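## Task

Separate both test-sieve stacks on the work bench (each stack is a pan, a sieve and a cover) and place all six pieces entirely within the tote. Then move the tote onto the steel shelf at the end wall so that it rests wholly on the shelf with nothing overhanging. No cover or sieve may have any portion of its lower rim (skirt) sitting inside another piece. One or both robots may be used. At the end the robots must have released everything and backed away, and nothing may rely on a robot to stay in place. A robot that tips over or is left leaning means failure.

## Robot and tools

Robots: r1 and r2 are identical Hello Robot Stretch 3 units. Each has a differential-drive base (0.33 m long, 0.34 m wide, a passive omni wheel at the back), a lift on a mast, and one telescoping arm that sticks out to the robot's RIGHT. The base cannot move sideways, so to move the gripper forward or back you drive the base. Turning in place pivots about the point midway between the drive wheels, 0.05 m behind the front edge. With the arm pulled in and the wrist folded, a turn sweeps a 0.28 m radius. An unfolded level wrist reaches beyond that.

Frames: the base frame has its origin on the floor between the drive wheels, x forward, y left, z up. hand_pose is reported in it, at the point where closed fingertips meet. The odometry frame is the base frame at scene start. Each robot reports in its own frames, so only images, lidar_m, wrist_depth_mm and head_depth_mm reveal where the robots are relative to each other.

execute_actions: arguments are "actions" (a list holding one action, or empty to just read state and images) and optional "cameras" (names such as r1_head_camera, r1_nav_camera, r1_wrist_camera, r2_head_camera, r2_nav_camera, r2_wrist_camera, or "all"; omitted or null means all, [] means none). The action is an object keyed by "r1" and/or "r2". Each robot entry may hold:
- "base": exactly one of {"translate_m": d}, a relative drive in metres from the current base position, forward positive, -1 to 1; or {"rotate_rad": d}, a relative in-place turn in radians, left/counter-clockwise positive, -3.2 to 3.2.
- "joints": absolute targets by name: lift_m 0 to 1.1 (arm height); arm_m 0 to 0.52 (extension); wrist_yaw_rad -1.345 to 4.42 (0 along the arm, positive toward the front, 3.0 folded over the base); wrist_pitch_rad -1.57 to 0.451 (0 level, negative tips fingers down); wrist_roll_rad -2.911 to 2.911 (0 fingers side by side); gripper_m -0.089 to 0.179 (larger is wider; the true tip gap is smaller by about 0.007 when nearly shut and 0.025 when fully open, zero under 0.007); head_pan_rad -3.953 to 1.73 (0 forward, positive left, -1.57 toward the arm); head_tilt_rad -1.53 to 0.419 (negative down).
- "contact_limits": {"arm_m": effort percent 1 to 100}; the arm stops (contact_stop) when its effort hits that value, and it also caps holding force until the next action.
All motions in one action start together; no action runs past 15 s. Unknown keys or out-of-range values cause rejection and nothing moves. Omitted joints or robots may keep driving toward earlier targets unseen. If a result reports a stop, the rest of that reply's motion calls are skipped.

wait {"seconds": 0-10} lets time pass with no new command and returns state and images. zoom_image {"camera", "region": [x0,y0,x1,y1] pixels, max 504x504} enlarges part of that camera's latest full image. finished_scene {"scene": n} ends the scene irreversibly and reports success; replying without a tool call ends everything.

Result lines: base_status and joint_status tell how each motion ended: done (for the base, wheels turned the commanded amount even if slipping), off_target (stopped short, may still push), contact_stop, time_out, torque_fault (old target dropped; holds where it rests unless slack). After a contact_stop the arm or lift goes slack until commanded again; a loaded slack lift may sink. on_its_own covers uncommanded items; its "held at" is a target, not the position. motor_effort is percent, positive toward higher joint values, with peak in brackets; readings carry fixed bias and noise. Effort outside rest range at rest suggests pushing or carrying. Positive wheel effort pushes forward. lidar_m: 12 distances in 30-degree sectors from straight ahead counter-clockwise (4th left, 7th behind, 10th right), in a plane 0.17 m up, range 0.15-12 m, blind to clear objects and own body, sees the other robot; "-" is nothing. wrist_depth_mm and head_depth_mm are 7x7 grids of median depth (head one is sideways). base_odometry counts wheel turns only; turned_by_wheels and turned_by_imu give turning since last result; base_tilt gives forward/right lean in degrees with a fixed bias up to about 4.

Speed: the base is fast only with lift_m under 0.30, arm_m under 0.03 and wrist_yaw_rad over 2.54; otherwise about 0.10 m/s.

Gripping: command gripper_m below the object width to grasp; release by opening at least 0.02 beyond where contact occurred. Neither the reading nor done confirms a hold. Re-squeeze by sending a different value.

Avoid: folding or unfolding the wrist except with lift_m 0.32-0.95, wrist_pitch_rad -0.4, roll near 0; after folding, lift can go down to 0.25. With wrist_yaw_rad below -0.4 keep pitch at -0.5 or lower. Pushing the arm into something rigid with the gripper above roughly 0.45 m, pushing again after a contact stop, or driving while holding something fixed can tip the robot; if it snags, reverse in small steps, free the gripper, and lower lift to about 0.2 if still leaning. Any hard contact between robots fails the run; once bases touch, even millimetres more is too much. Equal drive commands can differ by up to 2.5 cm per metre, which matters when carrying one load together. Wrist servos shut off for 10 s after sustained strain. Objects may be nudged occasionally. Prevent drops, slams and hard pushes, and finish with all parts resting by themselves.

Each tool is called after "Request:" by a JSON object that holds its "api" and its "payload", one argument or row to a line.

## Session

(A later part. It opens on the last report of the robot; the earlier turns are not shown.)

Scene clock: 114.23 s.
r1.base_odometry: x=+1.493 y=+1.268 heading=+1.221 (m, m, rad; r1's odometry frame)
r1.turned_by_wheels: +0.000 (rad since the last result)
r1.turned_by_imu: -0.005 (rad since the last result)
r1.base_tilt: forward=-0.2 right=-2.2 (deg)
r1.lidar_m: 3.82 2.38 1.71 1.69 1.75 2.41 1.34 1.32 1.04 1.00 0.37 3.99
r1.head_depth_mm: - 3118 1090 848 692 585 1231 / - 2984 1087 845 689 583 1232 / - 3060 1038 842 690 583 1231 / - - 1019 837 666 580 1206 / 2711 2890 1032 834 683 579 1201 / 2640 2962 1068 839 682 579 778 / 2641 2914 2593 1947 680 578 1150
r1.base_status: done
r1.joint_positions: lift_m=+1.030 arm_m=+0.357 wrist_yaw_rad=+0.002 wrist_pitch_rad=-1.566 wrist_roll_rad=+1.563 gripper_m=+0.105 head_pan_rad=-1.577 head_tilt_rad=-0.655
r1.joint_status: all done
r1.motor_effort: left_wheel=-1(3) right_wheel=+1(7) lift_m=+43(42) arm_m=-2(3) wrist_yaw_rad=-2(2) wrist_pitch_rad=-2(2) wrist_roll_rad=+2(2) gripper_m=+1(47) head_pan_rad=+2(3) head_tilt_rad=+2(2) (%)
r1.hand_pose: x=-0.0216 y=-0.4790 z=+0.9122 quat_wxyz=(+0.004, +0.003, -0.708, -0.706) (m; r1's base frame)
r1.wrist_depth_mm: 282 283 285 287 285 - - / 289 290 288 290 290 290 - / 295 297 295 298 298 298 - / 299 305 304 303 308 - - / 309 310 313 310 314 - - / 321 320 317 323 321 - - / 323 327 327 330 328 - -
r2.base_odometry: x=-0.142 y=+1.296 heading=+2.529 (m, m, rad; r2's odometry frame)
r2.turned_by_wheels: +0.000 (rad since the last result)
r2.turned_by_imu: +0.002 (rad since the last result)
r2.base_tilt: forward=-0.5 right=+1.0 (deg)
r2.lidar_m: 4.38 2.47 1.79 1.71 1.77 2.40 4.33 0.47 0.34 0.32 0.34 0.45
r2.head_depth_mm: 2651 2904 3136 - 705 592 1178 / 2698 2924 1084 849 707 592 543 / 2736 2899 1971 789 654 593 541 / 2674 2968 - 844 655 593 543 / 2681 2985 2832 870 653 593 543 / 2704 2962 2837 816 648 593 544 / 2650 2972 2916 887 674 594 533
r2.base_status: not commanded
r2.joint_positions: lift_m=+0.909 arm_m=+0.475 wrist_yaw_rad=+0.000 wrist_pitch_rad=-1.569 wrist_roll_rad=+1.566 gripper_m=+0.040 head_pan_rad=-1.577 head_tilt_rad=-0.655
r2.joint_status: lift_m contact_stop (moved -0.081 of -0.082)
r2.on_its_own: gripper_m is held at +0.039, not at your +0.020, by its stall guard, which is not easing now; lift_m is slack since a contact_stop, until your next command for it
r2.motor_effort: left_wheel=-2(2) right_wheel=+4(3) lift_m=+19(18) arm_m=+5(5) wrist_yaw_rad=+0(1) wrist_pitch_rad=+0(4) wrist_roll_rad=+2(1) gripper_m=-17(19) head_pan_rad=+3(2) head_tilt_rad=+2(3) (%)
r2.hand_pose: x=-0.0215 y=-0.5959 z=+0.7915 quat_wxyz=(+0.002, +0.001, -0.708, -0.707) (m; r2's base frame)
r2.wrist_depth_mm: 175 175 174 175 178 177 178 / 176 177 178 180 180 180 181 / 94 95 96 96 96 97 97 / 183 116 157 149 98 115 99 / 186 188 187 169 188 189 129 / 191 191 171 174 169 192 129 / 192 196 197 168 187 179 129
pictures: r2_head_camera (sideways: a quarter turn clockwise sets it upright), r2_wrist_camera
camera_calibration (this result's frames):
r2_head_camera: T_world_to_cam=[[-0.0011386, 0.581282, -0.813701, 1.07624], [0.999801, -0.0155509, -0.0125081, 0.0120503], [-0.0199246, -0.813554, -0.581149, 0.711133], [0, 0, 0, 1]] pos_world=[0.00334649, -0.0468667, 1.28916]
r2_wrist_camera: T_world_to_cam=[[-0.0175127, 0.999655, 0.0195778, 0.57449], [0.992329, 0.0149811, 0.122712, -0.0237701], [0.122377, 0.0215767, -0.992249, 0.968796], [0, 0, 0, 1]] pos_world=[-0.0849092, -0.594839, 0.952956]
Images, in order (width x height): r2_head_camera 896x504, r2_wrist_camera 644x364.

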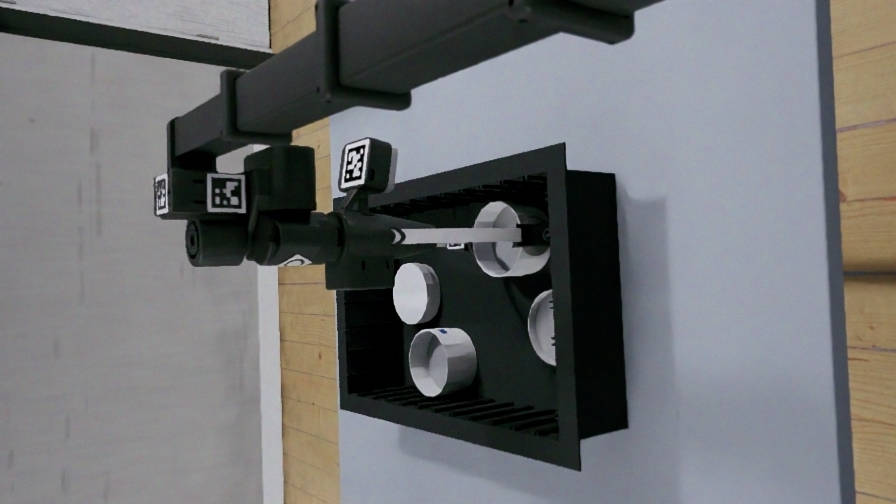

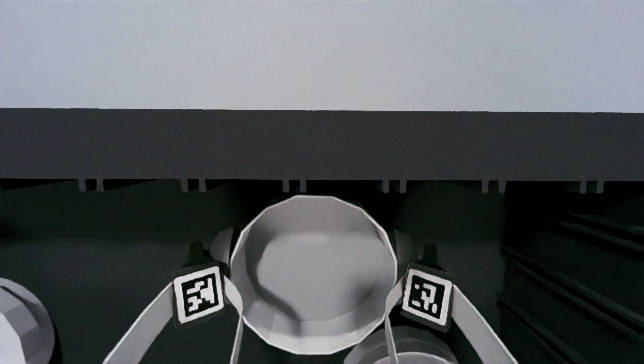

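Request:
{"api": "execute_actions", "payload": {
  "actions": [
    {"r2":{"joints":{"gripper_m":0.095}},"r1":{"joints":{"lift_m":0.94}}}
  ],
  "cameras": ["r1_wrist_camera"]
}}

Request:
{"api": "execute_actions", "payload": {
  "actions": [
    {"r2":{"joints":{"lift_m":1.03}},"r1":{"joints":{"lift_m":0.902}}}
  ],
  "cameras": ["r1_wrist_camera","r2_wrist_camera"]
}}

Request:
{"api": "execute_actions", "payload": {
  "actions": [
    {"r2":{"joints":{"arm_m":0.326,"gripper_m":0.105},"base":{"translate_m":0.55}},"r1":{"joints":{"gripper_m":0.02}}}
  ],
  "cameras": ["r1_wrist_camera","r2_wrist_camera"]
}}

Scene clock: 116.80 s.
r1.base_odometry: x=+1.493 y=+1.268 heading=+1.221 (m, m, rad; r1's odometry frame)
r1.turned_by_wheels: +0.000 (rad since the last result)
r1.turned_by_imu: -0.001 (rad since the last result)
r1.base_tilt: forward=-0.2 right=-2.2 (deg)
r1.lidar_m: 3.81 2.38 1.72 1.68 1.75 2.42 1.35 1.31 1.04 1.00 0.37 3.98
r1.head_depth_mm: 1321 3010 - - 675 585 1224 / 2700 2868 1048 843 690 585 1232 / 2703 - - 816 687 582 1230 / 2653 - - 815 683 581 1200 / 2684 2940 1119 810 686 579 1195 / 2625 2944 1074 833 681 578 777 / 2619 2950 2575 1951 682 578 1157
r1.base_status: not commanded
r1.joint_positions: lift_m=+0.940 arm_m=+0.357 wrist_yaw_rad=+0.002 wrist_pitch_rad=-1.566 wrist_roll_rad=+1.563 gripper_m=+0.105 head_pan_rad=-1.577 head_tilt_rad=-0.655
r1.joint_status: all done
r1.motor_effort: left_wheel=-2(1) right_wheel=+3(1) lift_m=+32(35) arm_m=-3(2) wrist_yaw_rad=-2(1) wrist_pitch_rad=-3(2) wrist_roll_rad=+2(2) gripper_m=+1(1) head_pan_rad=+2(3) head_tilt_rad=+2(2) (%)
r1.hand_pose: x=-0.0216 y=-0.4790 z=+0.8225 quat_wxyz=(+0.004, +0.003, -0.708, -0.706) (m; r1's base frame)
r1.wrist_depth_mm: 199 201 199 201 201 202 917 / 204 204 205 204 206 206 920 / 211 210 209 210 211 210 955 / 214 215 216 213 216 216 974 / 220 220 219 218 220 222 - / 225 224 226 220 225 227 - / 231 233 233 232 232 235 -
r2.base_odometry: x=-0.142 y=+1.296 heading=+2.529 (m, m, rad; r2's odometry frame)
r2.turned_by_wheels: +0.000 (rad since the last result)
r2.turned_by_imu: +0.001 (rad since the last result)
r2.base_tilt: forward=-0.5 right=+1.0 (deg)
r2.lidar_m: 4.40 2.47 1.79 1.72 1.77 2.39 4.33 0.47 0.34 0.33 0.34 0.45
r2.head_depth_mm: 1339 2964 3112 - 708 590 541 / 2719 2940 1084 851 705 591 543 / 2681 2893 1108 788 653 591 542 / 2672 2925 - 844 650 593 543 / 2719 2951 2815 865 653 593 543 / 2704 3003 2884 822 649 593 532 / 2664 2969 2858 884 674 595 533
r2.base_status: not commanded
r2.joint_positions: lift_m=+0.909 arm_m=+0.475 wrist_yaw_rad=+0.000 wrist_pitch_rad=-1.567 wrist_roll_rad=+1.566 gripper_m=+0.095 head_pan_rad=-1.577 head_tilt_rad=-0.655
r2.joint_status: all done
r2.on_its_own: lift_m is slack since a contact_stop, until your next command for it
r2.motor_effort: left_wheel=-1(2) right_wheel=+3(3) lift_m=+19(19) arm_m=+5(5) wrist_yaw_rad=+0(1) wrist_pitch_rad=-1(1) wrist_roll_rad=+1(2) gripper_m=+1(77) head_pan_rad=+2(2) head_tilt_rad=+3(2) (%)
r2.hand_pose: x=-0.0215 y=-0.5962 z=+0.7915 quat_wxyz=(+0.002, +0.001, -0.708, -0.706) (m; r2's base frame)
r2.wrist_depth_mm: 173 174 174 175 175 176 177 / 176 176 177 178 178 180 181 / 93 94 94 95 95 96 96 / 181 108 108 149 98 100 99 / 184 185 186 169 188 186 130 / 187 189 170 173 161 188 129 / 191 194 195 167 186 178 130
pictures: r1_wrist_camera
camera_calibration (this result's frames):
r1_wrist_camera: T_world_to_cam=[[-0.0205257, 0.999537, 0.0224612, 0.454579], [0.987155, 0.0167008, 0.158892, -0.0620207], [0.158443, 0.025434, -0.98704, 0.987844], [0, 0, 0, 1]] pos_world=[-0.0859628, -0.478458, 0.974686]
Images, in order (width x height): r1_wrist_camera 644x364.

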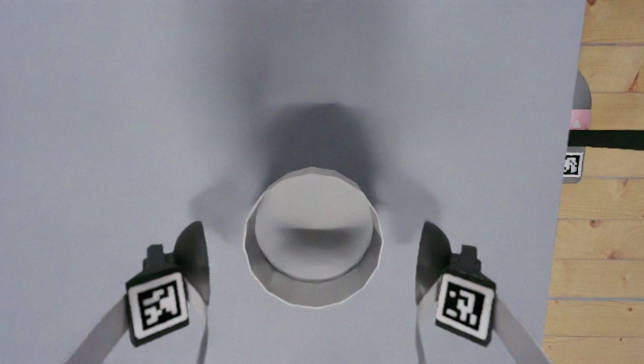

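Scene clock: 118.73 s.
r1.base_odometry: x=+1.493 y=+1.268 heading=+1.221 (m, m, rad; r1's odometry frame)
r1.turned_by_wheels: +0.000 (rad since the last result)
r1.turned_by_imu: +0.000 (rad since the last result)
r1.base_tilt: forward=-0.3 right=-2.3 (deg)
r1.lidar_m: 3.82 2.37 1.71 1.69 1.76 2.41 1.35 1.32 1.04 1.00 0.37 3.94
r1.head_depth_mm: 2656 2952 1138 - - 573 1230 / 2711 2978 - 806 690 584 1229 / 2710 2932 - 792 688 583 1227 / 2686 2906 - 802 681 581 1209 / 2670 2938 1075 809 682 579 1198 / 2653 2960 1069 836 685 580 775 / 2657 2960 2608 1945 683 577 1152
r1.base_status: not commanded
r1.joint_positions: lift_m=+0.902 arm_m=+0.357 wrist_yaw_rad=+0.002 wrist_pitch_rad=-1.566 wrist_roll_rad=+1.563 gripper_m=+0.105 head_pan_rad=-1.577 head_tilt_rad=-0.655
r1.joint_status: all done
r1.motor_effort: left_wheel=-2(2) right_wheel=+1(1) lift_m=+32(31) arm_m=-2(2) wrist_yaw_rad=-2(2) wrist_pitch_rad=-2(3) wrist_roll_rad=+2(3) gripper_m=+1(0) head_pan_rad=+2(3) head_tilt_rad=+2(2) (%)
r1.hand_pose: x=-0.0216 y=-0.4790 z=+0.7845 quat_wxyz=(+0.004, +0.003, -0.708, -0.706) (m; r1's base frame)
r1.wrist_depth_mm: 164 166 164 165 166 166 167 / 168 168 168 170 170 170 170 / 172 172 173 173 173 174 174 / 176 176 178 177 178 179 180 / 181 181 179 180 182 182 185 / 185 185 182 185 183 186 189 / 191 192 190 176 192 194 -
r2.base_odometry: x=-0.142 y=+1.296 heading=+2.529 (m, m, rad; r2's odometry frame)
r2.turned_by_wheels: +0.000 (rad since the last result)
r2.turned_by_imu: +0.000 (rad since the last result)
r2.base_tilt: forward=-0.5 right=+1.0 (deg)
r2.lidar_m: 4.39 2.46 1.78 1.71 1.77 2.40 4.32 0.47 0.34 0.33 0.34 0.45
r2.head_depth_mm: - 3061 1585 874 706 590 541 / - 3026 2825 876 703 591 542 / - 2996 2800 815 653 593 542 / 2621 - 943 844 652 592 542 / 2693 2988 2898 868 653 591 543 / 2658 2968 2878 822 648 595 533 / 2667 2961 2906 881 674 595 534
r2.base_status: not commanded
r2.joint_positions: lift_m=+1.030 arm_m=+0.475 wrist_yaw_rad=+0.000 wrist_pitch_rad=-1.567 wrist_roll_rad=+1.566 gripper_m=+0.095 head_pan_rad=-1.577 head_tilt_rad=-0.655
r2.joint_status: all done
r2.motor_effort: left_wheel=-2(2) right_wheel=+4(4) lift_m=+27(28) arm_m=+5(4) wrist_yaw_rad=+0(0) wrist_pitch_rad=-1(1) wrist_roll_rad=+2(1) gripper_m=+0(0) head_pan_rad=+2(2) head_tilt_rad=+3(3) (%)
r2.hand_pose: x=-0.0215 y=-0.5962 z=+0.9119 quat_wxyz=(+0.002, +0.001, -0.708, -0.706) (m; r2's base frame)
r2.wrist_depth_mm: 282 287 288 290 289 293 291 / 291 292 294 292 296 298 299 / 213 214 214 215 216 300 305 / 298 303 303 287 305 243 313 / 294 308 307 290 312 244 321 / 291 293 315 316 307 322 326 / 315 308 319 330 314 330 334
pictures: r1_wrist_camera, r2_wrist_camera
camera_calibration (this result's frames):
r1_wrist_camera: T_world_to_cam=[[-0.0205256, 0.999537, 0.022461, 0.455432], [0.987155, 0.0167007, 0.158892, -0.0559837], [0.158443, 0.0254339, -0.98704, 0.950342], [0, 0, 0, 1]] pos_world=[-0.0859628, -0.478457, 0.936691]
r2_wrist_camera: T_world_to_cam=[[-0.0175125, 0.999678, 0.0183749, 0.573563], [0.992329, 0.0151286, 0.122694, -0.038435], [0.122377, 0.0203827, -0.992274, 1.08758], [0, 0, 0, 1]] pos_world=[-0.0849092, -0.594965, 1.07335]
Images, in order (width x height): r1_wrist_camera 644x364, r2_wrist_camera 644x364.

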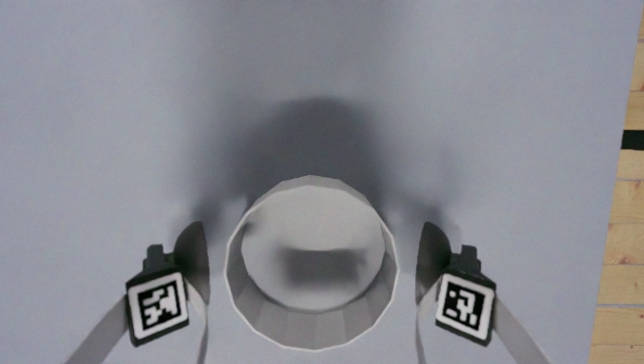

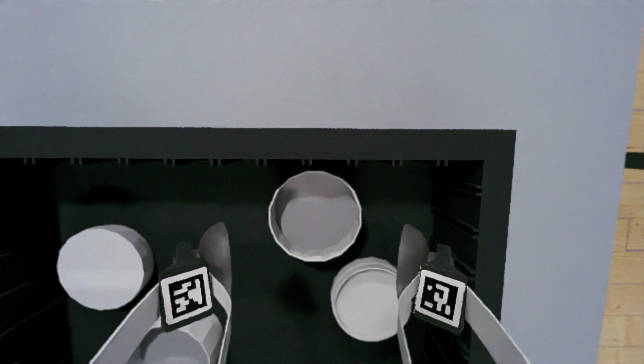

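Scene clock: 125.17 s.
r1.base_odometry: x=+1.493 y=+1.268 heading=+1.221 (m, m, rad; r1's odometry frame)
r1.turned_by_wheels: +0.000 (rad since the last result)
r1.turned_by_imu: -0.002 (rad since the last result)
r1.base_tilt: forward=-0.2 right=-2.1 (deg)
r1.lidar_m: 3.83 2.39 1.71 1.69 1.75 2.41 1.34 1.32 1.04 1.00 0.37 3.99
r1.head_depth_mm: 2711 3029 1137 - - 573 1231 / 2715 2957 - 805 692 585 1231 / 2688 2900 - 790 687 582 1230 / 2686 2921 - 803 684 582 1200 / 2675 2984 1074 810 685 580 1203 / 2651 2933 1071 833 681 578 778 / 2635 2929 2590 1961 680 578 1157
r1.base_status: not commanded
r1.joint_positions: lift_m=+0.902 arm_m=+0.357 wrist_yaw_rad=+0.002 wrist_pitch_rad=-1.566 wrist_roll_rad=+1.563 gripper_m=+0.038 head_pan_rad=-1.577 head_tilt_rad=-0.655
r1.joint_status: gripper_m off_target (ended at +0.038, target +0.020)
r1.on_its_own: gripper_m is held at +0.036, not at your +0.020, by its stall guard, which is not easing now
r1.motor_effort: left_wheel=-2(2) right_wheel=+2(2) lift_m=+32(32) arm_m=-2(2) wrist_yaw_rad=-2(2) wrist_pitch_rad=-2(3) wrist_roll_rad=+2(2) gripper_m=-20(100) head_pan_rad=+3(2) head_tilt_rad=+2(2) (%)
r1.hand_pose: x=-0.0216 y=-0.4791 z=+0.7845 quat_wxyz=(+0.004, +0.003, -0.709, -0.706) (m; r1's base frame)
r1.wrist_depth_mm: 165 165 165 165 165 166 166 / 167 168 169 169 169 170 170 / 173 173 173 174 174 174 173 / 177 178 177 177 178 179 178 / 181 181 180 180 181 182 185 / 185 186 178 185 172 187 190 / 190 192 191 177 192 193 -
r2.base_odometry: x=-0.591 y=+1.613 heading=+2.529 (m, m, rad; r2's odometry frame)
r2.turned_by_wheels: +0.000 (rad since the last result)
r2.turned_by_imu: +0.003 (rad since the last result)
r2.base_tilt: forward=-0.6 right=+1.0 (deg)
r2.lidar_m: 3.86 2.47 1.79 1.72 1.78 2.42 1.27 0.46 0.33 0.32 0.33 4.03
r2.head_depth_mm: - 3065 2882 879 705 591 541 / - 3055 3179 876 706 591 542 / - - 1060 876 708 592 532 / 2627 2995 - 879 688 592 532 / 2709 2921 2902 885 709 594 532 / 2656 2926 2890 883 711 594 532 / 2663 2976 2900 2030 711 597 532
r2.base_status: done
r2.joint_positions: lift_m=+1.030 arm_m=+0.326 wrist_yaw_rad=+0.000 wrist_pitch_rad=-1.567 wrist_roll_rad=+1.566 gripper_m=+0.105 head_pan_rad=-1.577 head_tilt_rad=-0.655
r2.joint_status: all done
r2.motor_effort: left_wheel=-2(3) right_wheel=+3(9) lift_m=+26(27) arm_m=-4(5) wrist_yaw_rad=-1(0) wrist_pitch_rad=-1(1) wrist_roll_rad=+2(2) gripper_m=+0(47) head_pan_rad=+2(2) head_tilt_rad=+3(3) (%)
r2.hand_pose: x=-0.0215 y=-0.4478 z=+0.9119 quat_wxyz=(+0.002, +0.001, -0.708, -0.706) (m; r2's base frame)
r2.wrist_depth_mm: 286 289 288 290 292 - - / 291 294 293 298 297 - - / 300 300 304 303 302 308 - / 304 304 307 306 309 - - / 311 309 314 310 314 - - / 315 317 320 322 322 - - / 326 325 328 332 330 - -
pictures: r1_wrist_camera, r2_wrist_camera
camera_calibration (this result's frames):
r1_wrist_camera: T_world_to_cam=[[-0.0205041, 0.999541, 0.0222829, 0.45562], [0.987155, 0.0167078, 0.158889, -0.0559769], [0.158444, 0.0252545, -0.987045, 0.950256], [0, 0, 0, 1]] pos_world=[-0.0859627, -0.478474, 0.936687]
r2_wrist_camera: T_world_to_cam=[[-0.017531, 0.999677, 0.0183749, 0.425186], [0.992329, 0.0151469, 0.122694, -0.0406719], [0.122376, 0.0203849, -0.992274, 1.08455], [0, 0, 0, 1]] pos_world=[-0.0849096, -0.446542, 1.07335]
Images, in order (width x height): r1_wrist_camera 644x364, r2_wrist_camera 644x364.

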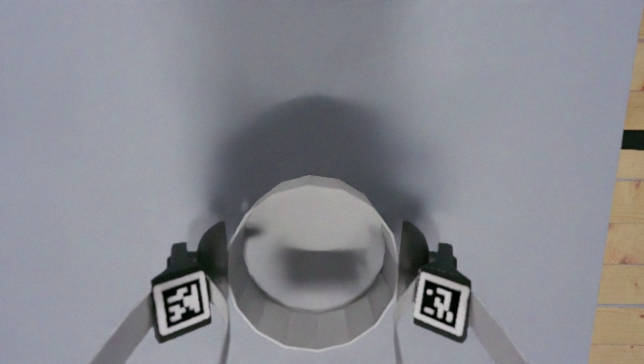

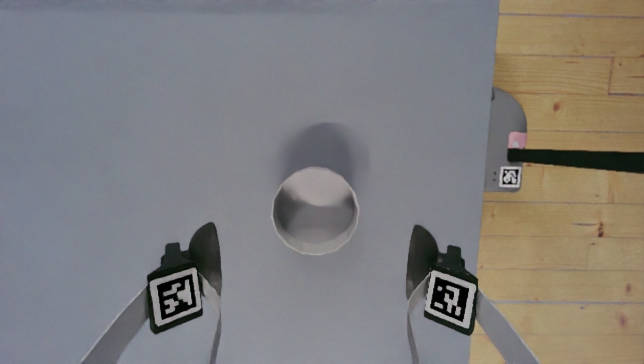

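Request:
{"api": "execute_actions", "payload": {
  "actions": [
    {"r2":{"joints":{"lift_m":0.904}},"r1":{"joints":{"lift_m":1.08}}}
  ],
  "cameras": ["r2_wrist_camera"]
}}

Request:
{"api": "execute_actions", "payload": {
  "actions": [
    {"r2":{"joints":{"gripper_m":0.02}},"r1":{"joints":{"arm_m":0.513},"base":{"translate_m":-0.495}}}
  ],
  "cameras": ["r2_wrist_camera"]
}}

Request:
{"api": "execute_actions", "payload": {
  "actions": [
    {"r2":{"joints":{"lift_m":1.08,"arm_m":0.2}},"r1":{"joints":{"lift_m":0.99}}}
  ],
  "cameras": ["r1_wrist_camera","r1_head_camera"]
}}

Scene clock: 129.67 s.
r1.base_odometry: x=+1.493 y=+1.268 heading=+1.221 (m, m, rad; r1's odometry frame)
r1.turned_by_wheels: +0.000 (rad since the last result)
r1.turned_by_imu: -0.001 (rad since the last result)
r1.base_tilt: forward=-0.2 right=-2.2 (deg)
r1.lidar_m: 3.82 2.37 1.71 1.69 1.75 2.40 1.35 1.32 1.04 1.00 0.37 3.98
r1.head_depth_mm: 2739 2992 1093 850 692 586 1230 / 2725 2981 1090 844 689 583 1231 / 2806 2889 1087 841 688 583 1226 / - - 1056 814 685 580 1200 / 2657 3003 1072 837 681 581 1200 / 2650 2902 1072 833 682 578 777 / 2654 2921 2563 1941 682 578 1153
r1.base_status: not commanded
r1.joint_positions: lift_m=+1.080 arm_m=+0.357 wrist_yaw_rad=+0.002 wrist_pitch_rad=-1.569 wrist_roll_rad=+1.564 gripper_m=+0.036 head_pan_rad=-1.577 head_tilt_rad=-0.655
r1.joint_status: all done
r1.on_its_own: gripper_m is held at +0.036, not at your +0.020, by its stall guard, which is not easing now
r1.motor_effort: left_wheel=-2(1) right_wheel=+2(2) lift_m=+43(47) arm_m=-1(2) wrist_yaw_rad=-2(2) wrist_pitch_rad=-1(3) wrist_roll_rad=+2(2) gripper_m=+0(20) head_pan_rad=+2(3) head_tilt_rad=+3(2) (%)
r1.hand_pose: x=-0.0216 y=-0.4782 z=+0.9622 quat_wxyz=(+0.003, +0.003, -0.707, -0.707) (m; r1's base frame)
r1.wrist_depth_mm: 326 331 330 331 330 - - / 335 338 335 341 339 - - / 340 342 343 347 344 - - / 351 352 352 348 355 - - / 357 359 361 360 362 - - / 368 370 - 372 371 - - / 378 376 387 383 383 - -
r2.base_odometry: x=-0.591 y=+1.613 heading=+2.529 (m, m, rad; r2's odometry frame)
r2.turned_by_wheels: +0.000 (rad since the last result)
r2.turned_by_imu: +0.001 (rad since the last result)
r2.base_tilt: forward=-0.5 right=+1.0 (deg)
r2.lidar_m: 3.85 2.47 1.79 1.72 1.78 2.41 1.28 0.46 0.33 0.32 0.33 4.01
r2.head_depth_mm: 2739 2999 3074 - 684 591 541 / 2689 2995 - 875 708 589 542 / 2695 2938 - 878 706 592 531 / 2708 2970 2855 - 687 579 531 / 2712 2999 2852 884 710 593 531 / 2647 2955 2838 884 711 593 533 / 2651 2935 2856 2045 714 595 533
r2.base_status: not commanded
r2.joint_positions: lift_m=+0.904 arm_m=+0.326 wrist_yaw_rad=+0.000 wrist_pitch_rad=-1.567 wrist_roll_rad=+1.566 gripper_m=+0.105 head_pan_rad=-1.577 head_tilt_rad=-0.655
r2.joint_status: all done
r2.motor_effort: left_wheel=-2(2) right_wheel=+3(3) lift_m=+11(24) arm_m=-3(5) wrist_yaw_rad=+0(0) wrist_pitch_rad=-1(1) wrist_roll_rad=+1(1) gripper_m=+1(0) head_pan_rad=+2(2) head_tilt_rad=+2(3) (%)
r2.hand_pose: x=-0.0215 y=-0.4478 z=+0.7868 quat_wxyz=(+0.002, +0.001, -0.708, -0.706) (m; r2's base frame)
r2.wrist_depth_mm: 168 169 170 171 172 172 172 / 172 172 173 174 174 176 177 / 175 176 176 177 180 179 181 / 178 179 179 181 183 183 185 / 184 183 183 183 185 189 967 / 187 187 185 187 187 192 - / 191 192 192 192 195 196 -
pictures: r2_wrist_camera
camera_calibration (this result's frames):
r2_wrist_camera: T_world_to_cam=[[-0.0175307, 0.999677, 0.0183749, 0.427484], [0.992329, 0.0151466, 0.122694, -0.0253241], [0.122376, 0.0203849, -0.992274, 0.960428], [0, 0, 0, 1]] pos_world=[-0.0849096, -0.446541, 0.94826]
Images, in order (width x height): r2_wrist_camera 644x364.

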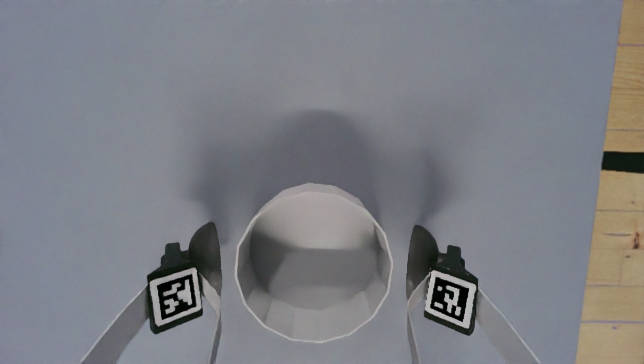

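Scene clock: 135.60 s.
r1.base_odometry: x=+1.324 y=+0.803 heading=+1.221 (m, m, rad; r1's odometry frame)
r1.turned_by_wheels: +0.000 (rad since the last result)
r1.turned_by_imu: +0.001 (rad since the last result)
r1.base_tilt: forward=-0.1 right=-2.1 (deg)
r1.lidar_m: 4.32 2.35 1.74 1.69 1.76 2.42 4.46 0.84 1.03 1.00 1.04 0.71
r1.head_depth_mm: 1358 2877 1098 848 693 585 1235 / 2708 2974 1083 758 669 582 1213 / 2696 3027 962 809 667 581 1205 / - 3025 954 838 659 582 1202 / 2632 3001 953 782 657 580 1205 / 2640 2952 1069 834 682 579 1199 / 2625 2929 1069 830 681 577 1194
r1.base_status: done
r1.joint_positions: lift_m=+1.080 arm_m=+0.513 wrist_yaw_rad=+0.001 wrist_pitch_rad=-1.568 wrist_roll_rad=+1.564 gripper_m=+0.036 head_pan_rad=-1.577 head_tilt_rad=-0.655
r1.joint_status: all done
r1.on_its_own: gripper_m is held at +0.036, not at your +0.020, by its stall guard, which is not easing now
r1.motor_effort: left_wheel=-2(5) right_wheel=+3(5) lift_m=+43(43) arm_m=+2(0) wrist_yaw_rad=-2(2) wrist_pitch_rad=-1(1) wrist_roll_rad=+2(2) gripper_m=+1(0) head_pan_rad=+1(2) head_tilt_rad=+2(2) (%)
r1.hand_pose: x=-0.0216 y=-0.6339 z=+0.9622 quat_wxyz=(+0.003, +0.003, -0.708, -0.707) (m; r1's base frame)
r1.wrist_depth_mm: 319 328 327 311 327 277 332 / 314 322 336 318 335 275 344 / 316 341 342 339 322 346 349 / 320 336 348 352 351 354 355 / 312 332 338 354 356 359 368 / 285 286 - 288 284 371 377 / 379 377 382 386 385 378 -
r2.base_odometry: x=-0.591 y=+1.613 heading=+2.529 (m, m, rad; r2's odometry frame)
r2.turned_by_wheels: +0.000 (rad since the last result)
r2.turned_by_imu: +0.001 (rad since the last result)
r2.base_tilt: forward=-0.5 right=+0.9 (deg)
r2.lidar_m: 3.82 2.48 1.79 1.72 1.78 2.41 1.27 0.46 0.33 0.32 0.33 4.01
r2.head_depth_mm: 2672 2891 3013 - 685 590 541 / 2708 3022 - 876 704 590 540 / 2700 2923 - - 706 591 531 / 2706 3011 2877 - 698 580 533 / 2708 3033 2837 881 710 594 531 / 2668 2942 2830 882 709 594 533 / 2698 2946 2894 2039 712 596 533
r2.base_status: not commanded
r2.joint_positions: lift_m=+0.904 arm_m=+0.326 wrist_yaw_rad=+0.000 wrist_pitch_rad=-1.567 wrist_roll_rad=+1.567 gripper_m=+0.037 head_pan_rad=-1.577 head_tilt_rad=-0.655
r2.joint_status: gripper_m off_target (ended at +0.037, target +0.020)
r2.on_its_own: gripper_m is held at +0.036, not at your +0.020, by its stall guard, which is not easing now
r2.motor_effort: left_wheel=-2(2) right_wheel=+3(3) lift_m=+11(11) arm_m=-4(3) wrist_yaw_rad=+0(0) wrist_pitch_rad=-1(1) wrist_roll_rad=+2(1) gripper_m=-19(98) head_pan_rad=+2(2) head_tilt_rad=+3(3) (%)
r2.hand_pose: x=-0.0215 y=-0.4478 z=+0.7868 quat_wxyz=(+0.002, +0.001, -0.708, -0.706) (m; r2's base frame)
r2.wrist_depth_mm: 168 169 170 171 171 173 174 / 172 173 173 175 174 177 177 / 176 176 178 177 178 179 181 / 180 180 181 181 182 184 185 / 183 185 183 184 186 188 949 / 187 187 182 187 180 190 - / 192 193 194 194 195 197 -
pictures: r2_wrist_camera
camera_calibration (this result's frames):
r2_wrist_camera: T_world_to_cam=[[-0.0174796, 0.999679, 0.018347, 0.427515], [0.99233, 0.0150993, 0.122694, -0.0253448], [0.122377, 0.0203509, -0.992275, 0.960413], [0, 0, 0, 1]] pos_world=[-0.0849096, -0.44654, 0.94826]
Images, in order (width x height): r2_wrist_camera 644x364.

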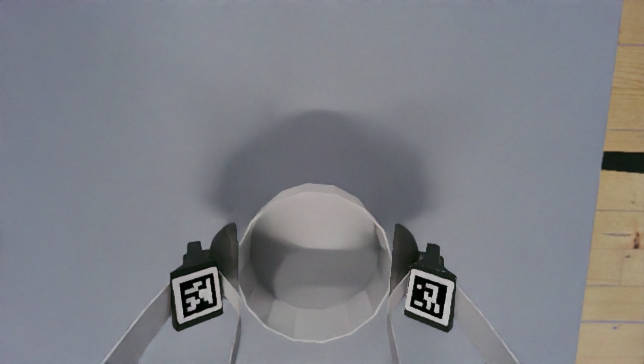

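Scene clock: 138.03 s.
r1.base_odometry: x=+1.324 y=+0.803 heading=+1.221 (m, m, rad; r1's odometry frame)
r1.turned_by_wheels: +0.000 (rad since the last result)
r1.turned_by_imu: -0.001 (rad since the last result)
r1.base_tilt: forward=-0.2 right=-2.4 (deg)
r1.lidar_m: 4.32 2.34 1.75 1.69 1.76 2.43 4.47 0.85 1.03 1.00 1.04 0.71
r1.head_depth_mm: 2637 - - 847 694 586 1232 / 2615 - 1068 760 672 584 1210 / - 3000 963 808 667 582 1200 / - - 956 808 659 580 1201 / 2664 2892 948 781 656 579 1205 / 2669 2945 1069 833 686 578 1201 / 2644 2931 1062 831 682 577 1202
r1.base_status: not commanded
r1.joint_positions: lift_m=+0.990 arm_m=+0.513 wrist_yaw_rad=+0.001 wrist_pitch_rad=-1.568 wrist_roll_rad=+1.564 gripper_m=+0.036 head_pan_rad=-1.577 head_tilt_rad=-0.655
r1.joint_status: all done
r1.on_its_own: gripper_m is held at +0.036, not at your +0.020, by its stall guard, which is not easing now
r1.motor_effort: left_wheel=-2(2) right_wheel=+2(2) lift_m=+32(39) arm_m=+2(2) wrist_yaw_rad=-2(2) wrist_pitch_rad=-1(1) wrist_roll_rad=+2(2) gripper_m=+0(0) head_pan_rad=+2(2) head_tilt_rad=+3(2) (%)
r1.hand_pose: x=-0.0216 y=-0.6339 z=+0.8726 quat_wxyz=(+0.003, +0.003, -0.708, -0.707) (m; r1's base frame)
r1.wrist_depth_mm: 240 244 242 229 245 219 170 / 236 249 247 252 248 217 171 / 241 256 256 258 235 218 258 / 261 245 261 261 242 218 264 / 265 249 266 269 270 216 271 / 242 234 - 243 249 213 278 / 190 192 191 192 194 192 288
r2.base_odometry: x=-0.591 y=+1.613 heading=+2.529 (m, m, rad; r2's odometry frame)
r2.turned_by_wheels: +0.000 (rad since the last result)
r2.turned_by_imu: +0.000 (rad since the last result)
r2.base_tilt: forward=-0.6 right=+1.0 (deg)
r2.lidar_m: 3.85 2.48 1.79 1.72 1.78 2.41 1.27 0.46 0.33 0.32 0.33 4.00
r2.head_depth_mm: 2685 - 3112 864 706 589 541 / - - 3146 879 706 591 541 / - - - 848 708 591 531 / 2717 3008 - 851 709 592 531 / 2727 2935 2862 882 709 594 533 / 2691 2957 2900 882 712 594 533 / 2647 2973 2910 2024 712 595 534
r2.base_status: not commanded
r2.joint_positions: lift_m=+1.080 arm_m=+0.200 wrist_yaw_rad=+0.000 wrist_pitch_rad=-1.567 wrist_roll_rad=+1.567 gripper_m=+0.036 head_pan_rad=-1.577 head_tilt_rad=-0.655
r2.joint_status: all done
r2.on_its_own: gripper_m is held at +0.036, not at your +0.020, by its stall guard, which is not easing now
r2.motor_effort: left_wheel=-2(2) right_wheel=+3(3) lift_m=+27(28) arm_m=-4(5) wrist_yaw_rad=+0(0) wrist_pitch_rad=-1(4) wrist_roll_rad=+2(1) gripper_m=+0(21) head_pan_rad=+2(2) head_tilt_rad=+3(3) (%)
r2.hand_pose: x=-0.0215 y=-0.3219 z=+0.9619 quat_wxyz=(+0.002, +0.001, -0.708, -0.706) (m; r2's base frame)
r2.wrist_depth_mm: 334 337 334 337 - - - / 339 340 342 343 - - - / 346 346 348 352 - - - / 352 353 354 361 - - - / 359 359 366 370 - - - / 370 371 375 373 - - - / 376 377 385 388 - - -
pictures: r1_head_camera (sideways: a quarter turn clockwise sets it upright), r1_wrist_camera
camera_calibration (this result's frames):
r1_head_camera: T_world_to_cam=[[0.0165843, 0.621173, -0.783498, 1.04502], [0.998739, -0.0474327, -0.0164653, 0.0210676], [-0.0473912, -0.782236, -0.621177, 0.76082], [0, 0, 0, 1]] pos_world=[-0.00231567, -0.0529979, 1.29172]
r1_wrist_camera: T_world_to_cam=[[-0.0197217, 0.999502, 0.024647, 0.606407], [0.987168, 0.0155593, 0.158926, -0.0681391], [0.158464, 0.027465, -0.986983, 1.04243], [0, 0, 0, 1]] pos_world=[-0.0859624, -0.633674, 1.02474]
Images, in order (width x height): r1_head_camera 896x504, r1_wrist_camera 644x364.

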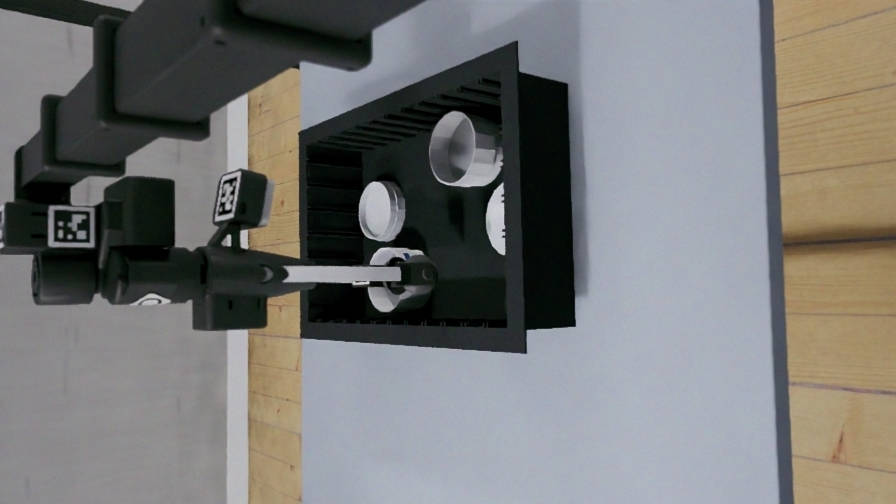

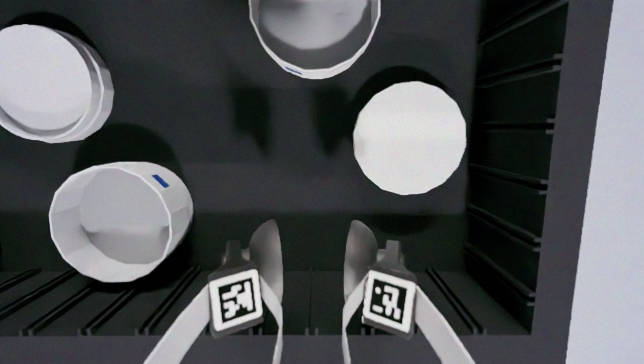

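Request:
{"api": "execute_actions", "payload": {
  "actions": [
    {"r2":{"joints":{"lift_m":0.95,"arm_m":0.326,"gripper_m":0.11}},"r1":{"joints":{"lift_m":1.03,"arm_m":0.357,"gripper_m":0.105},"base":{"translate_m":0.495}}}
  ],
  "cameras": ["r1_wrist_camera","r2_wrist_camera"]
}}

Scene clock: 144.60 s.
r1.base_odometry: x=+1.493 y=+1.268 heading=+1.221 (m, m, rad; r1's odometry frame)
r1.turned_by_wheels: +0.000 (rad since the last result)
r1.turned_by_imu: -0.004 (rad since the last result)
r1.base_tilt: forward=-0.2 right=-2.2 (deg)
r1.lidar_m: 3.82 2.38 1.71 1.68 1.76 2.42 1.35 1.32 1.04 1.00 0.37 3.96
r1.head_depth_mm: - 3111 1089 848 693 585 1229 / - 3048 1086 847 690 583 1231 / - 3060 1042 840 691 583 1226 / - - 1019 837 670 582 1203 / 2682 2884 1032 840 682 580 1200 / 2666 2918 1070 834 683 578 778 / 2665 2907 2586 1950 681 578 1151
r1.base_status: done
r1.joint_positions: lift_m=+1.030 arm_m=+0.357 wrist_yaw_rad=+0.001 wrist_pitch_rad=-1.568 wrist_roll_rad=+1.564 gripper_m=+0.105 head_pan_rad=-1.577 head_tilt_rad=-0.655
r1.joint_status: all done
r1.motor_effort: left_wheel=-1(3) right_wheel=+2(7) lift_m=+42(43) arm_m=-2(4) wrist_yaw_rad=-2(2) wrist_pitch_rad=-2(1) wrist_roll_rad=+2(2) gripper_m=+1(80) head_pan_rad=+2(3) head_tilt_rad=+3(2) (%)
r1.hand_pose: x=-0.0216 y=-0.4785 z=+0.9122 quat_wxyz=(+0.003, +0.003, -0.708, -0.706) (m; r1's base frame)
r1.wrist_depth_mm: 280 283 283 281 283 - - / 288 287 293 289 293 294 - / 295 294 297 295 298 299 - / 303 304 305 303 303 - - / 308 311 309 312 318 - - / 315 316 317 321 320 - - / 325 326 330 330 333 - -
r2.base_odometry: x=-0.591 y=+1.613 heading=+2.529 (m, m, rad; r2's odometry frame)
r2.turned_by_wheels: +0.000 (rad since the last result)
r2.turned_by_imu: +0.001 (rad since the last result)
r2.base_tilt: forward=-0.5 right=+1.1 (deg)
r2.lidar_m: 3.84 2.48 1.79 1.72 1.78 2.42 1.28 0.46 0.33 0.32 0.33 4.02
r2.head_depth_mm: 2726 2987 - 851 706 591 541 / 2710 2888 1084 848 705 591 541 / 2715 - - 834 706 593 531 / 2679 2951 2916 - 706 591 531 / 2674 2943 2898 879 710 593 531 / 2676 2951 2841 884 711 594 532 / 2690 2937 2884 2034 710 595 533
r2.base_status: not commanded
r2.joint_positions: lift_m=+0.950 arm_m=+0.326 wrist_yaw_rad=+0.000 wrist_pitch_rad=-1.567 wrist_roll_rad=+1.567 gripper_m=+0.110 head_pan_rad=-1.577 head_tilt_rad=-0.655
r2.joint_status: all done
r2.motor_effort: left_wheel=-2(2) right_wheel=+3(3) lift_m=+12(24) arm_m=+5(5) wrist_yaw_rad=+0(0) wrist_pitch_rad=-1(1) wrist_roll_rad=+1(1) gripper_m=-1(78) head_pan_rad=+2(2) head_tilt_rad=+3(2) (%)
r2.hand_pose: x=-0.0215 y=-0.4474 z=+0.8328 quat_wxyz=(+0.002, +0.001, -0.708, -0.706) (m; r2's base frame)
r2.wrist_depth_mm: 214 212 213 214 215 217 931 / 216 216 220 220 220 219 969 / 219 219 222 223 224 223 - / 224 226 227 225 229 231 - / 230 230 228 231 233 235 - / 234 236 237 234 238 240 - / 239 243 243 246 245 248 -
pictures: r1_wrist_camera, r2_wrist_camera
camera_calibration (this result's frames):
r1_wrist_camera: T_world_to_cam=[[-0.019722, 0.999508, 0.0243844, 0.450323], [0.987168, 0.0156014, 0.158923, -0.0768326], [0.158464, 0.0272058, -0.98699, 1.07716], [0, 0, 0, 1]] pos_world=[-0.0859623, -0.478208, 1.06437]
r2_wrist_camera: T_world_to_cam=[[-0.0172312, 0.999696, 0.017614, 0.426893], [0.992333, 0.0149427, 0.122684, -0.031054], [0.122383, 0.0195929, -0.99229, 1.0057], [0, 0, 0, 1]] pos_world=[-0.0849093, -0.446004, 0.994239]
Images, in order (width x height): r1_wrist_camera 644x364, r2_wrist_camera 644x364.

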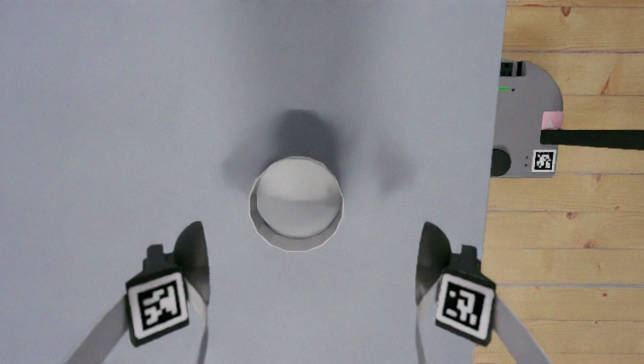

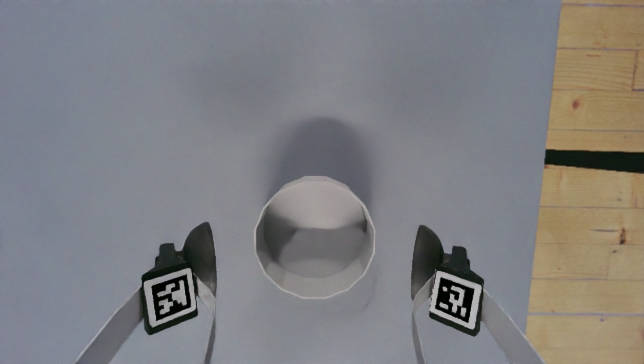

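Request:
{"api": "execute_actions", "payload": {
  "actions": [
    {"r2":{"joints":{"lift_m":0.887,"gripper_m":0.1}},"r1":{"joints":{"lift_m":0.885,"arm_m":0.37}}}
  ],
  "cameras": ["r1_wrist_camera"]
}}

Request:
{"api": "execute_actions", "payload": {
  "actions": [
    {"r2":{"joints":{"gripper_m":0.02}},"r1":{"joints":{"gripper_m":0.02}}}
  ],
  "cameras": []
}}

Request:
{"api": "execute_actions", "payload": {
  "actions": [
    {"r2":{"joints":{"lift_m":1.07}},"r1":{"joints":{"lift_m":1.07}}}
  ],
  "cameras": ["r1_wrist_camera","r2_wrist_camera"]
}}

Scene clock: 148.70 s.
r1.base_odometry: x=+1.493 y=+1.268 heading=+1.221 (m, m, rad; r1's odometry frame)
r1.turned_by_wheels: +0.000 (rad since the last result)
r1.turned_by_imu: -0.001 (rad since the last result)
r1.base_tilt: forward=-0.2 right=-2.3 (deg)
r1.lidar_m: 3.82 2.38 1.71 1.69 1.75 2.41 1.34 1.31 1.04 1.00 0.37 3.98
r1.head_depth_mm: 2710 3047 1141 - - 573 1235 / 2727 2990 - 806 689 584 1226 / 2698 2906 - 814 689 582 1226 / 2689 2901 - 804 686 581 1198 / 2677 2956 1080 811 681 578 1201 / 2678 2972 1074 834 684 580 774 / 2663 2910 2584 1938 682 577 1151
r1.base_status: not commanded
r1.joint_positions: lift_m=+0.896 arm_m=+0.370 wrist_yaw_rad=+0.001 wrist_pitch_rad=-1.573 wrist_roll_rad=+1.564 gripper_m=+0.105 head_pan_rad=-1.577 head_tilt_rad=-0.655
r1.joint_status: lift_m contact_stop (moved -0.133 of -0.145); the others done
r1.on_its_own: lift_m is slack since a contact_stop, until your next command for it (your +0.885 is given up)
r1.motor_effort: left_wheel=-1(2) right_wheel=+1(5) lift_m=+37(36) arm_m=+2(4) wrist_yaw_rad=-2(2) wrist_pitch_rad=+1(6) wrist_roll_rad=+2(2) gripper_m=-2(3) head_pan_rad=+2(2) head_tilt_rad=+2(2) (%)
r1.hand_pose: x=-0.0216 y=-0.4898 z=+0.7790 quat_wxyz=(+0.003, +0.003, -0.706, -0.708) (m; r1's base frame)
r1.wrist_depth_mm: 159 159 159 161 161 162 162 / 163 162 163 165 165 164 166 / 166 166 167 168 168 169 170 / 170 170 172 171 173 174 175 / 175 175 175 175 176 178 179 / 178 178 176 179 179 183 183 / 183 185 185 172 187 188 189
r2.base_odometry: x=-0.591 y=+1.613 heading=+2.529 (m, m, rad; r2's odometry frame)
r2.turned_by_wheels: +0.000 (rad since the last result)
r2.turned_by_imu: +0.001 (rad since the last result)
r2.base_tilt: forward=-0.6 right=+1.0 (deg)
r2.lidar_m: 3.85 2.49 1.79 1.72 1.78 2.42 1.28 0.46 0.33 0.32 0.33 4.02
r2.head_depth_mm: 2734 3021 3048 - 688 591 540 / 2751 3016 - 846 706 592 542 / 2714 2999 - - 706 592 531 / 2710 2977 3057 - 689 580 531 / 2677 2987 2844 881 711 594 532 / 2673 2955 2937 881 710 595 534 / 2696 2937 2886 2032 710 597 535
r2.base_status: not commanded
r2.joint_positions: lift_m=+0.898 arm_m=+0.326 wrist_yaw_rad=+0.000 wrist_pitch_rad=-1.576 wrist_roll_rad=+1.567 gripper_m=+0.100 head_pan_rad=-1.577 head_tilt_rad=-0.655
r2.joint_status: lift_m contact_stop (moved -0.052 of -0.063); the others done
r2.on_its_own: lift_m is slack since a contact_stop, until your next command for it (your +0.887 is given up)
r2.motor_effort: left_wheel=-2(2) right_wheel=+3(7) lift_m=+19(20) arm_m=+4(5) wrist_yaw_rad=-1(1) wrist_pitch_rad=+3(6) wrist_roll_rad=+1(2) gripper_m=-3(47) head_pan_rad=+2(2) head_tilt_rad=+3(2) (%)
r2.hand_pose: x=-0.0215 y=-0.4450 z=+0.7807 quat_wxyz=(+0.002, +0.001, -0.705, -0.709) (m; r2's base frame)
r2.wrist_depth_mm: 163 164 164 165 166 167 170 / 166 166 169 169 171 172 173 / 170 170 172 173 173 175 177 / 173 174 174 176 178 179 181 / 178 178 178 178 182 183 959 / 181 181 178 182 182 187 - / 185 184 186 171 189 192 -
pictures: r1_wrist_camera
camera_calibration (this result's frames):
r1_wrist_camera: T_world_to_cam=[[-0.0197184, 0.999369, 0.0295488, 0.460736], [0.987169, 0.0147767, 0.158993, -0.0559333], [0.158456, 0.0323047, -0.986837, 0.948296], [0, 0, 0, 1]] pos_world=[-0.085963, -0.490253, 0.931093]
Images, in order (width x height): r1_wrist_camera 644x364.

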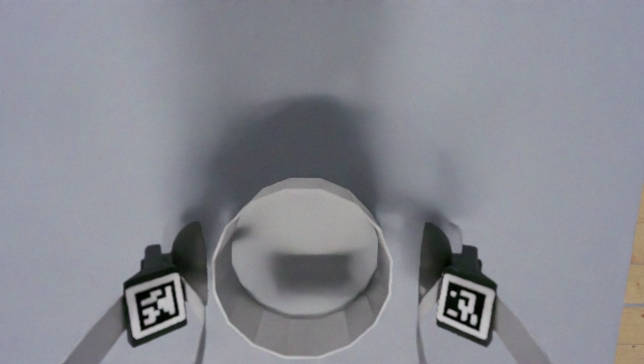

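not run: a stop came earlier in this reply.

not run: a stop came earlier in this reply.

Request:
{"api": "execute_actions", "payload": {
  "actions": [
    {"r2":{"joints":{"lift_m":0.908,"gripper_m":0.03}},"r1":{"joints":{"lift_m":0.906,"arm_m":0.376,"gripper_m":0.0}}}
  ],
  "cameras": []
}}

Request:
{"api": "execute_actions", "payload": {
  "actions": [
    {"r2":{"joints":{"lift_m":0.95}},"r1":{"joints":{"lift_m":0.95}}}
  ],
  "cameras": ["r1_wrist_camera","r2_wrist_camera"]
}}

Scene clock: 151.33 s.
r1.base_odometry: x=+1.493 y=+1.268 heading=+1.221 (m, m, rad; r1's odometry frame)
r1.turned_by_wheels: +0.000 (rad since the last result)
r1.turned_by_imu: -0.001 (rad since the last result)
r1.base_tilt: forward=-0.1 right=-2.2 (deg)
r1.lidar_m: 3.84 2.37 1.71 1.68 1.76 2.41 1.35 1.32 1.04 1.00 0.37 3.98
r1.head_depth_mm: 2739 3026 1142 - - 575 1235 / 2679 2922 - 817 691 585 1237 / 2705 2887 986 803 689 581 1226 / 2690 2889 - 801 687 581 1210 / 2697 2927 1079 811 684 579 1198 / 2627 2920 1071 837 685 580 775 / 2654 2923 2611 1954 681 578 1155
r1.base_status: not commanded
r1.joint_positions: lift_m=+0.906 arm_m=+0.376 wrist_yaw_rad=+0.001 wrist_pitch_rad=-1.570 wrist_roll_rad=+1.564 gripper_m=+0.002 head_pan_rad=-1.577 head_tilt_rad=-0.655
r1.joint_status: all done
r1.motor_effort: left_wheel=-1(1) right_wheel=+1(2) lift_m=+43(43) arm_m=+2(3) wrist_yaw_rad=-1(1) wrist_pitch_rad=+0(1) wrist_roll_rad=+2(2) gripper_m=-35(100) head_pan_rad=+2(2) head_tilt_rad=+1(3) (%)
r1.hand_pose: x=-0.0216 y=-0.4966 z=+0.7883 quat_wxyz=(+0.003, +0.003, -0.707, -0.707) (m; r1's base frame)
r1.wrist_depth_mm: 167 166 168 169 169 170 171 / 171 172 172 173 173 174 174 / 175 176 177 178 177 177 179 / 179 179 180 180 181 183 182 / 184 184 184 184 186 186 188 / 188 188 183 187 175 191 193 / 193 194 194 182 196 196 198
r2.base_odometry: x=-0.591 y=+1.613 heading=+2.529 (m, m, rad; r2's odometry frame)
r2.turned_by_wheels: +0.000 (rad since the last result)
r2.turned_by_imu: +0.001 (rad since the last result)
r2.base_tilt: forward=-0.5 right=+1.0 (deg)
r2.lidar_m: 3.85 2.47 1.79 1.72 1.78 2.41 1.27 0.46 0.33 0.32 0.33 4.01
r2.head_depth_mm: 2714 3068 3086 - 687 591 541 / 2735 2996 - 875 706 594 542 / 2713 2975 - - 706 593 531 / 2654 2997 2868 - 699 579 530 / 2687 2965 2880 883 710 592 533 / 2708 2963 2839 882 710 594 533 / 2626 2935 2869 2041 711 595 534
r2.base_status: not commanded
r2.joint_positions: lift_m=+0.908 arm_m=+0.326 wrist_yaw_rad=+0.000 wrist_pitch_rad=-1.569 wrist_roll_rad=+1.567 gripper_m=+0.033 head_pan_rad=-1.577 head_tilt_rad=-0.655
r2.joint_status: all done
r2.motor_effort: left_wheel=-1(1) right_wheel=+2(3) lift_m=+26(28) arm_m=+3(4) wrist_yaw_rad=-1(1) wrist_pitch_rad=+0(3) wrist_roll_rad=+1(1) gripper_m=-1(96) head_pan_rad=+2(2) head_tilt_rad=+3(3) (%)
r2.hand_pose: x=-0.0215 y=-0.4468 z=+0.7900 quat_wxyz=(+0.002, +0.001, -0.707, -0.707) (m; r2's base frame)
r2.wrist_depth_mm: 170 172 173 174 174 175 177 / 175 175 175 177 178 178 180 / 178 180 179 181 181 182 184 / 183 181 183 184 186 187 189 / 185 187 187 187 189 191 - / 189 191 185 190 - 195 - / 194 195 197 196 198 199 -
pictures: none
No camera images: the call's "cameras" was empty. Leave "cameras" out to get every camera's image.

Scene clock: 152.97 s.
r1.base_odometry: x=+1.493 y=+1.268 heading=+1.221 (m, m, rad; r1's odometry frame)
r1.turned_by_wheels: +0.000 (rad since the last result)
r1.turned_by_imu: +0.000 (rad since the last result)
r1.base_tilt: forward=-0.3 right=-2.2 (deg)
r1.lidar_m: 3.81 2.38 1.71 1.69 1.75 2.41 1.35 1.32 1.04 1.00 0.37 3.97
r1.head_depth_mm: 2727 2996 - - 676 586 1234 / 2720 - 1048 847 690 586 1231 / 2665 - - 841 690 582 1230 / 2674 - - 814 667 583 1198 / 2660 2978 1124 838 684 580 1203 / 2660 2962 1070 835 685 578 777 / 2665 2894 2578 1964 682 578 1154
r1.base_status: not commanded
r1.joint_positions: lift_m=+0.950 arm_m=+0.376 wrist_yaw_rad=+0.001 wrist_pitch_rad=-1.569 wrist_roll_rad=+1.564 gripper_m=+0.004 head_pan_rad=-1.577 head_tilt_rad=-0.654
r1.joint_status: all done
r1.motor_effort: left_wheel=-1(2) right_wheel=+2(2) lift_m=+43(42) arm_m=+2(3) wrist_yaw_rad=-2(2) wrist_pitch_rad=-1(10) wrist_roll_rad=+2(2) gripper_m=-2(36) head_pan_rad=+2(3) head_tilt_rad=+2(2) (%)
r1.hand_pose: x=-0.0216 y=-0.4968 z=+0.8322 quat_wxyz=(+0.003, +0.003, -0.707, -0.707) (m; r1's base frame)
r1.wrist_depth_mm: 207 208 209 210 210 211 214 / 214 213 213 215 216 216 943 / 218 218 219 218 219 222 587 / 222 222 223 225 227 225 - / 229 228 227 230 233 233 - / 236 236 231 - 236 237 - / 241 242 241 243 244 244 -
r2.base_odometry: x=-0.591 y=+1.613 heading=+2.529 (m, m, rad; r2's odometry frame)
r2.turned_by_wheels: +0.000 (rad since the last result)
r2.turned_by_imu: +0.000 (rad since the last result)
r2.base_tilt: forward=-0.5 right=+1.0 (deg)
r2.lidar_m: 3.85 2.48 1.79 1.72 1.78 2.41 1.27 0.46 0.33 0.32 0.33 4.02
r2.head_depth_mm: 2745 2976 - 843 707 590 542 / 2705 2930 1086 848 707 592 543 / 2727 - - 839 708 592 531 / 2687 2930 2914 - 710 593 531 / 2725 2990 2872 886 711 594 533 / 2693 2948 2877 884 710 595 533 / 2666 2911 2882 2047 712 595 534
r2.base_status: not commanded
r2.joint_positions: lift_m=+0.950 arm_m=+0.326 wrist_yaw_rad=+0.000 wrist_pitch_rad=-1.570 wrist_roll_rad=+1.567 gripper_m=+0.033 head_pan_rad=-1.577 head_tilt_rad=-0.655
r2.joint_status: all done
r2.motor_effort: left_wheel=-1(1) right_wheel=+2(2) lift_m=+27(29) arm_m=+4(3) wrist_yaw_rad=+0(0) wrist_pitch_rad=+0(7) wrist_roll_rad=+1(1) gripper_m=-1(19) head_pan_rad=+2(2) head_tilt_rad=+3(2) (%)
r2.hand_pose: x=-0.0215 y=-0.4466 z=+0.8320 quat_wxyz=(+0.002, +0.001, -0.707, -0.707) (m; r2's base frame)
r2.wrist_depth_mm: 212 211 211 213 215 216 939 / 214 215 217 218 217 219 949 / 218 219 220 222 224 224 975 / 224 224 224 225 226 231 - / 228 229 229 229 233 236 - / 234 235 233 237 238 240 - / 239 238 241 244 244 248 -
pictures: r1_wrist_camera, r2_wrist_camera
camera_calibration (this result's frames):
r1_wrist_camera: T_world_to_cam=[[-0.0190285, 0.999494, 0.0254984, 0.469579], [0.987178, 0.0147393, 0.158939, -0.0642806], [0.158482, 0.0281958, -0.986959, 0.999172], [0, 0, 0, 1]] pos_world=[-0.0859593, -0.496566, 0.984385]
r2_wrist_camera: T_world_to_cam=[[-0.0170514, 0.999635, 0.0209728, 0.423318], [0.992336, 0.0143519, 0.122733, -0.0312688], [0.122387, 0.0229048, -0.992218, 1.00629], [0, 0, 0, 1]] pos_world=[-0.0849092, -0.445763, 0.993416]
Images, in order (width x height): r1_wrist_camera 644x364, r2_wrist_camera 644x364.

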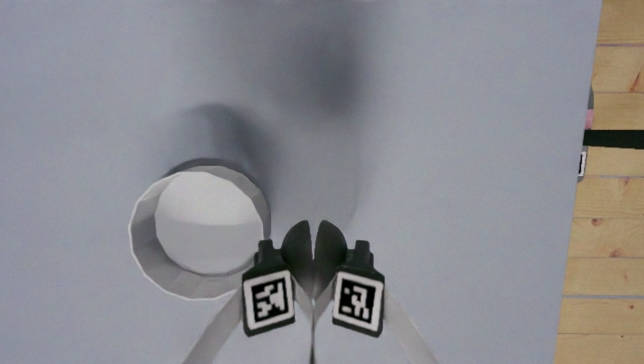

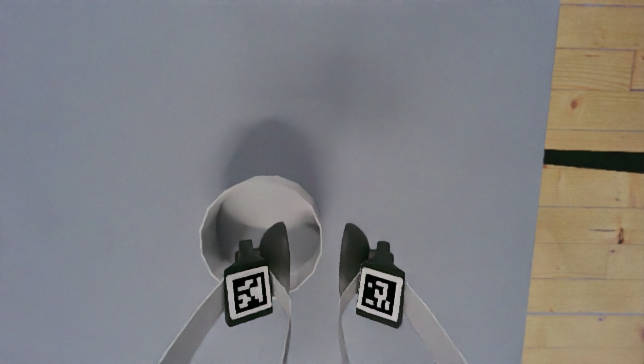

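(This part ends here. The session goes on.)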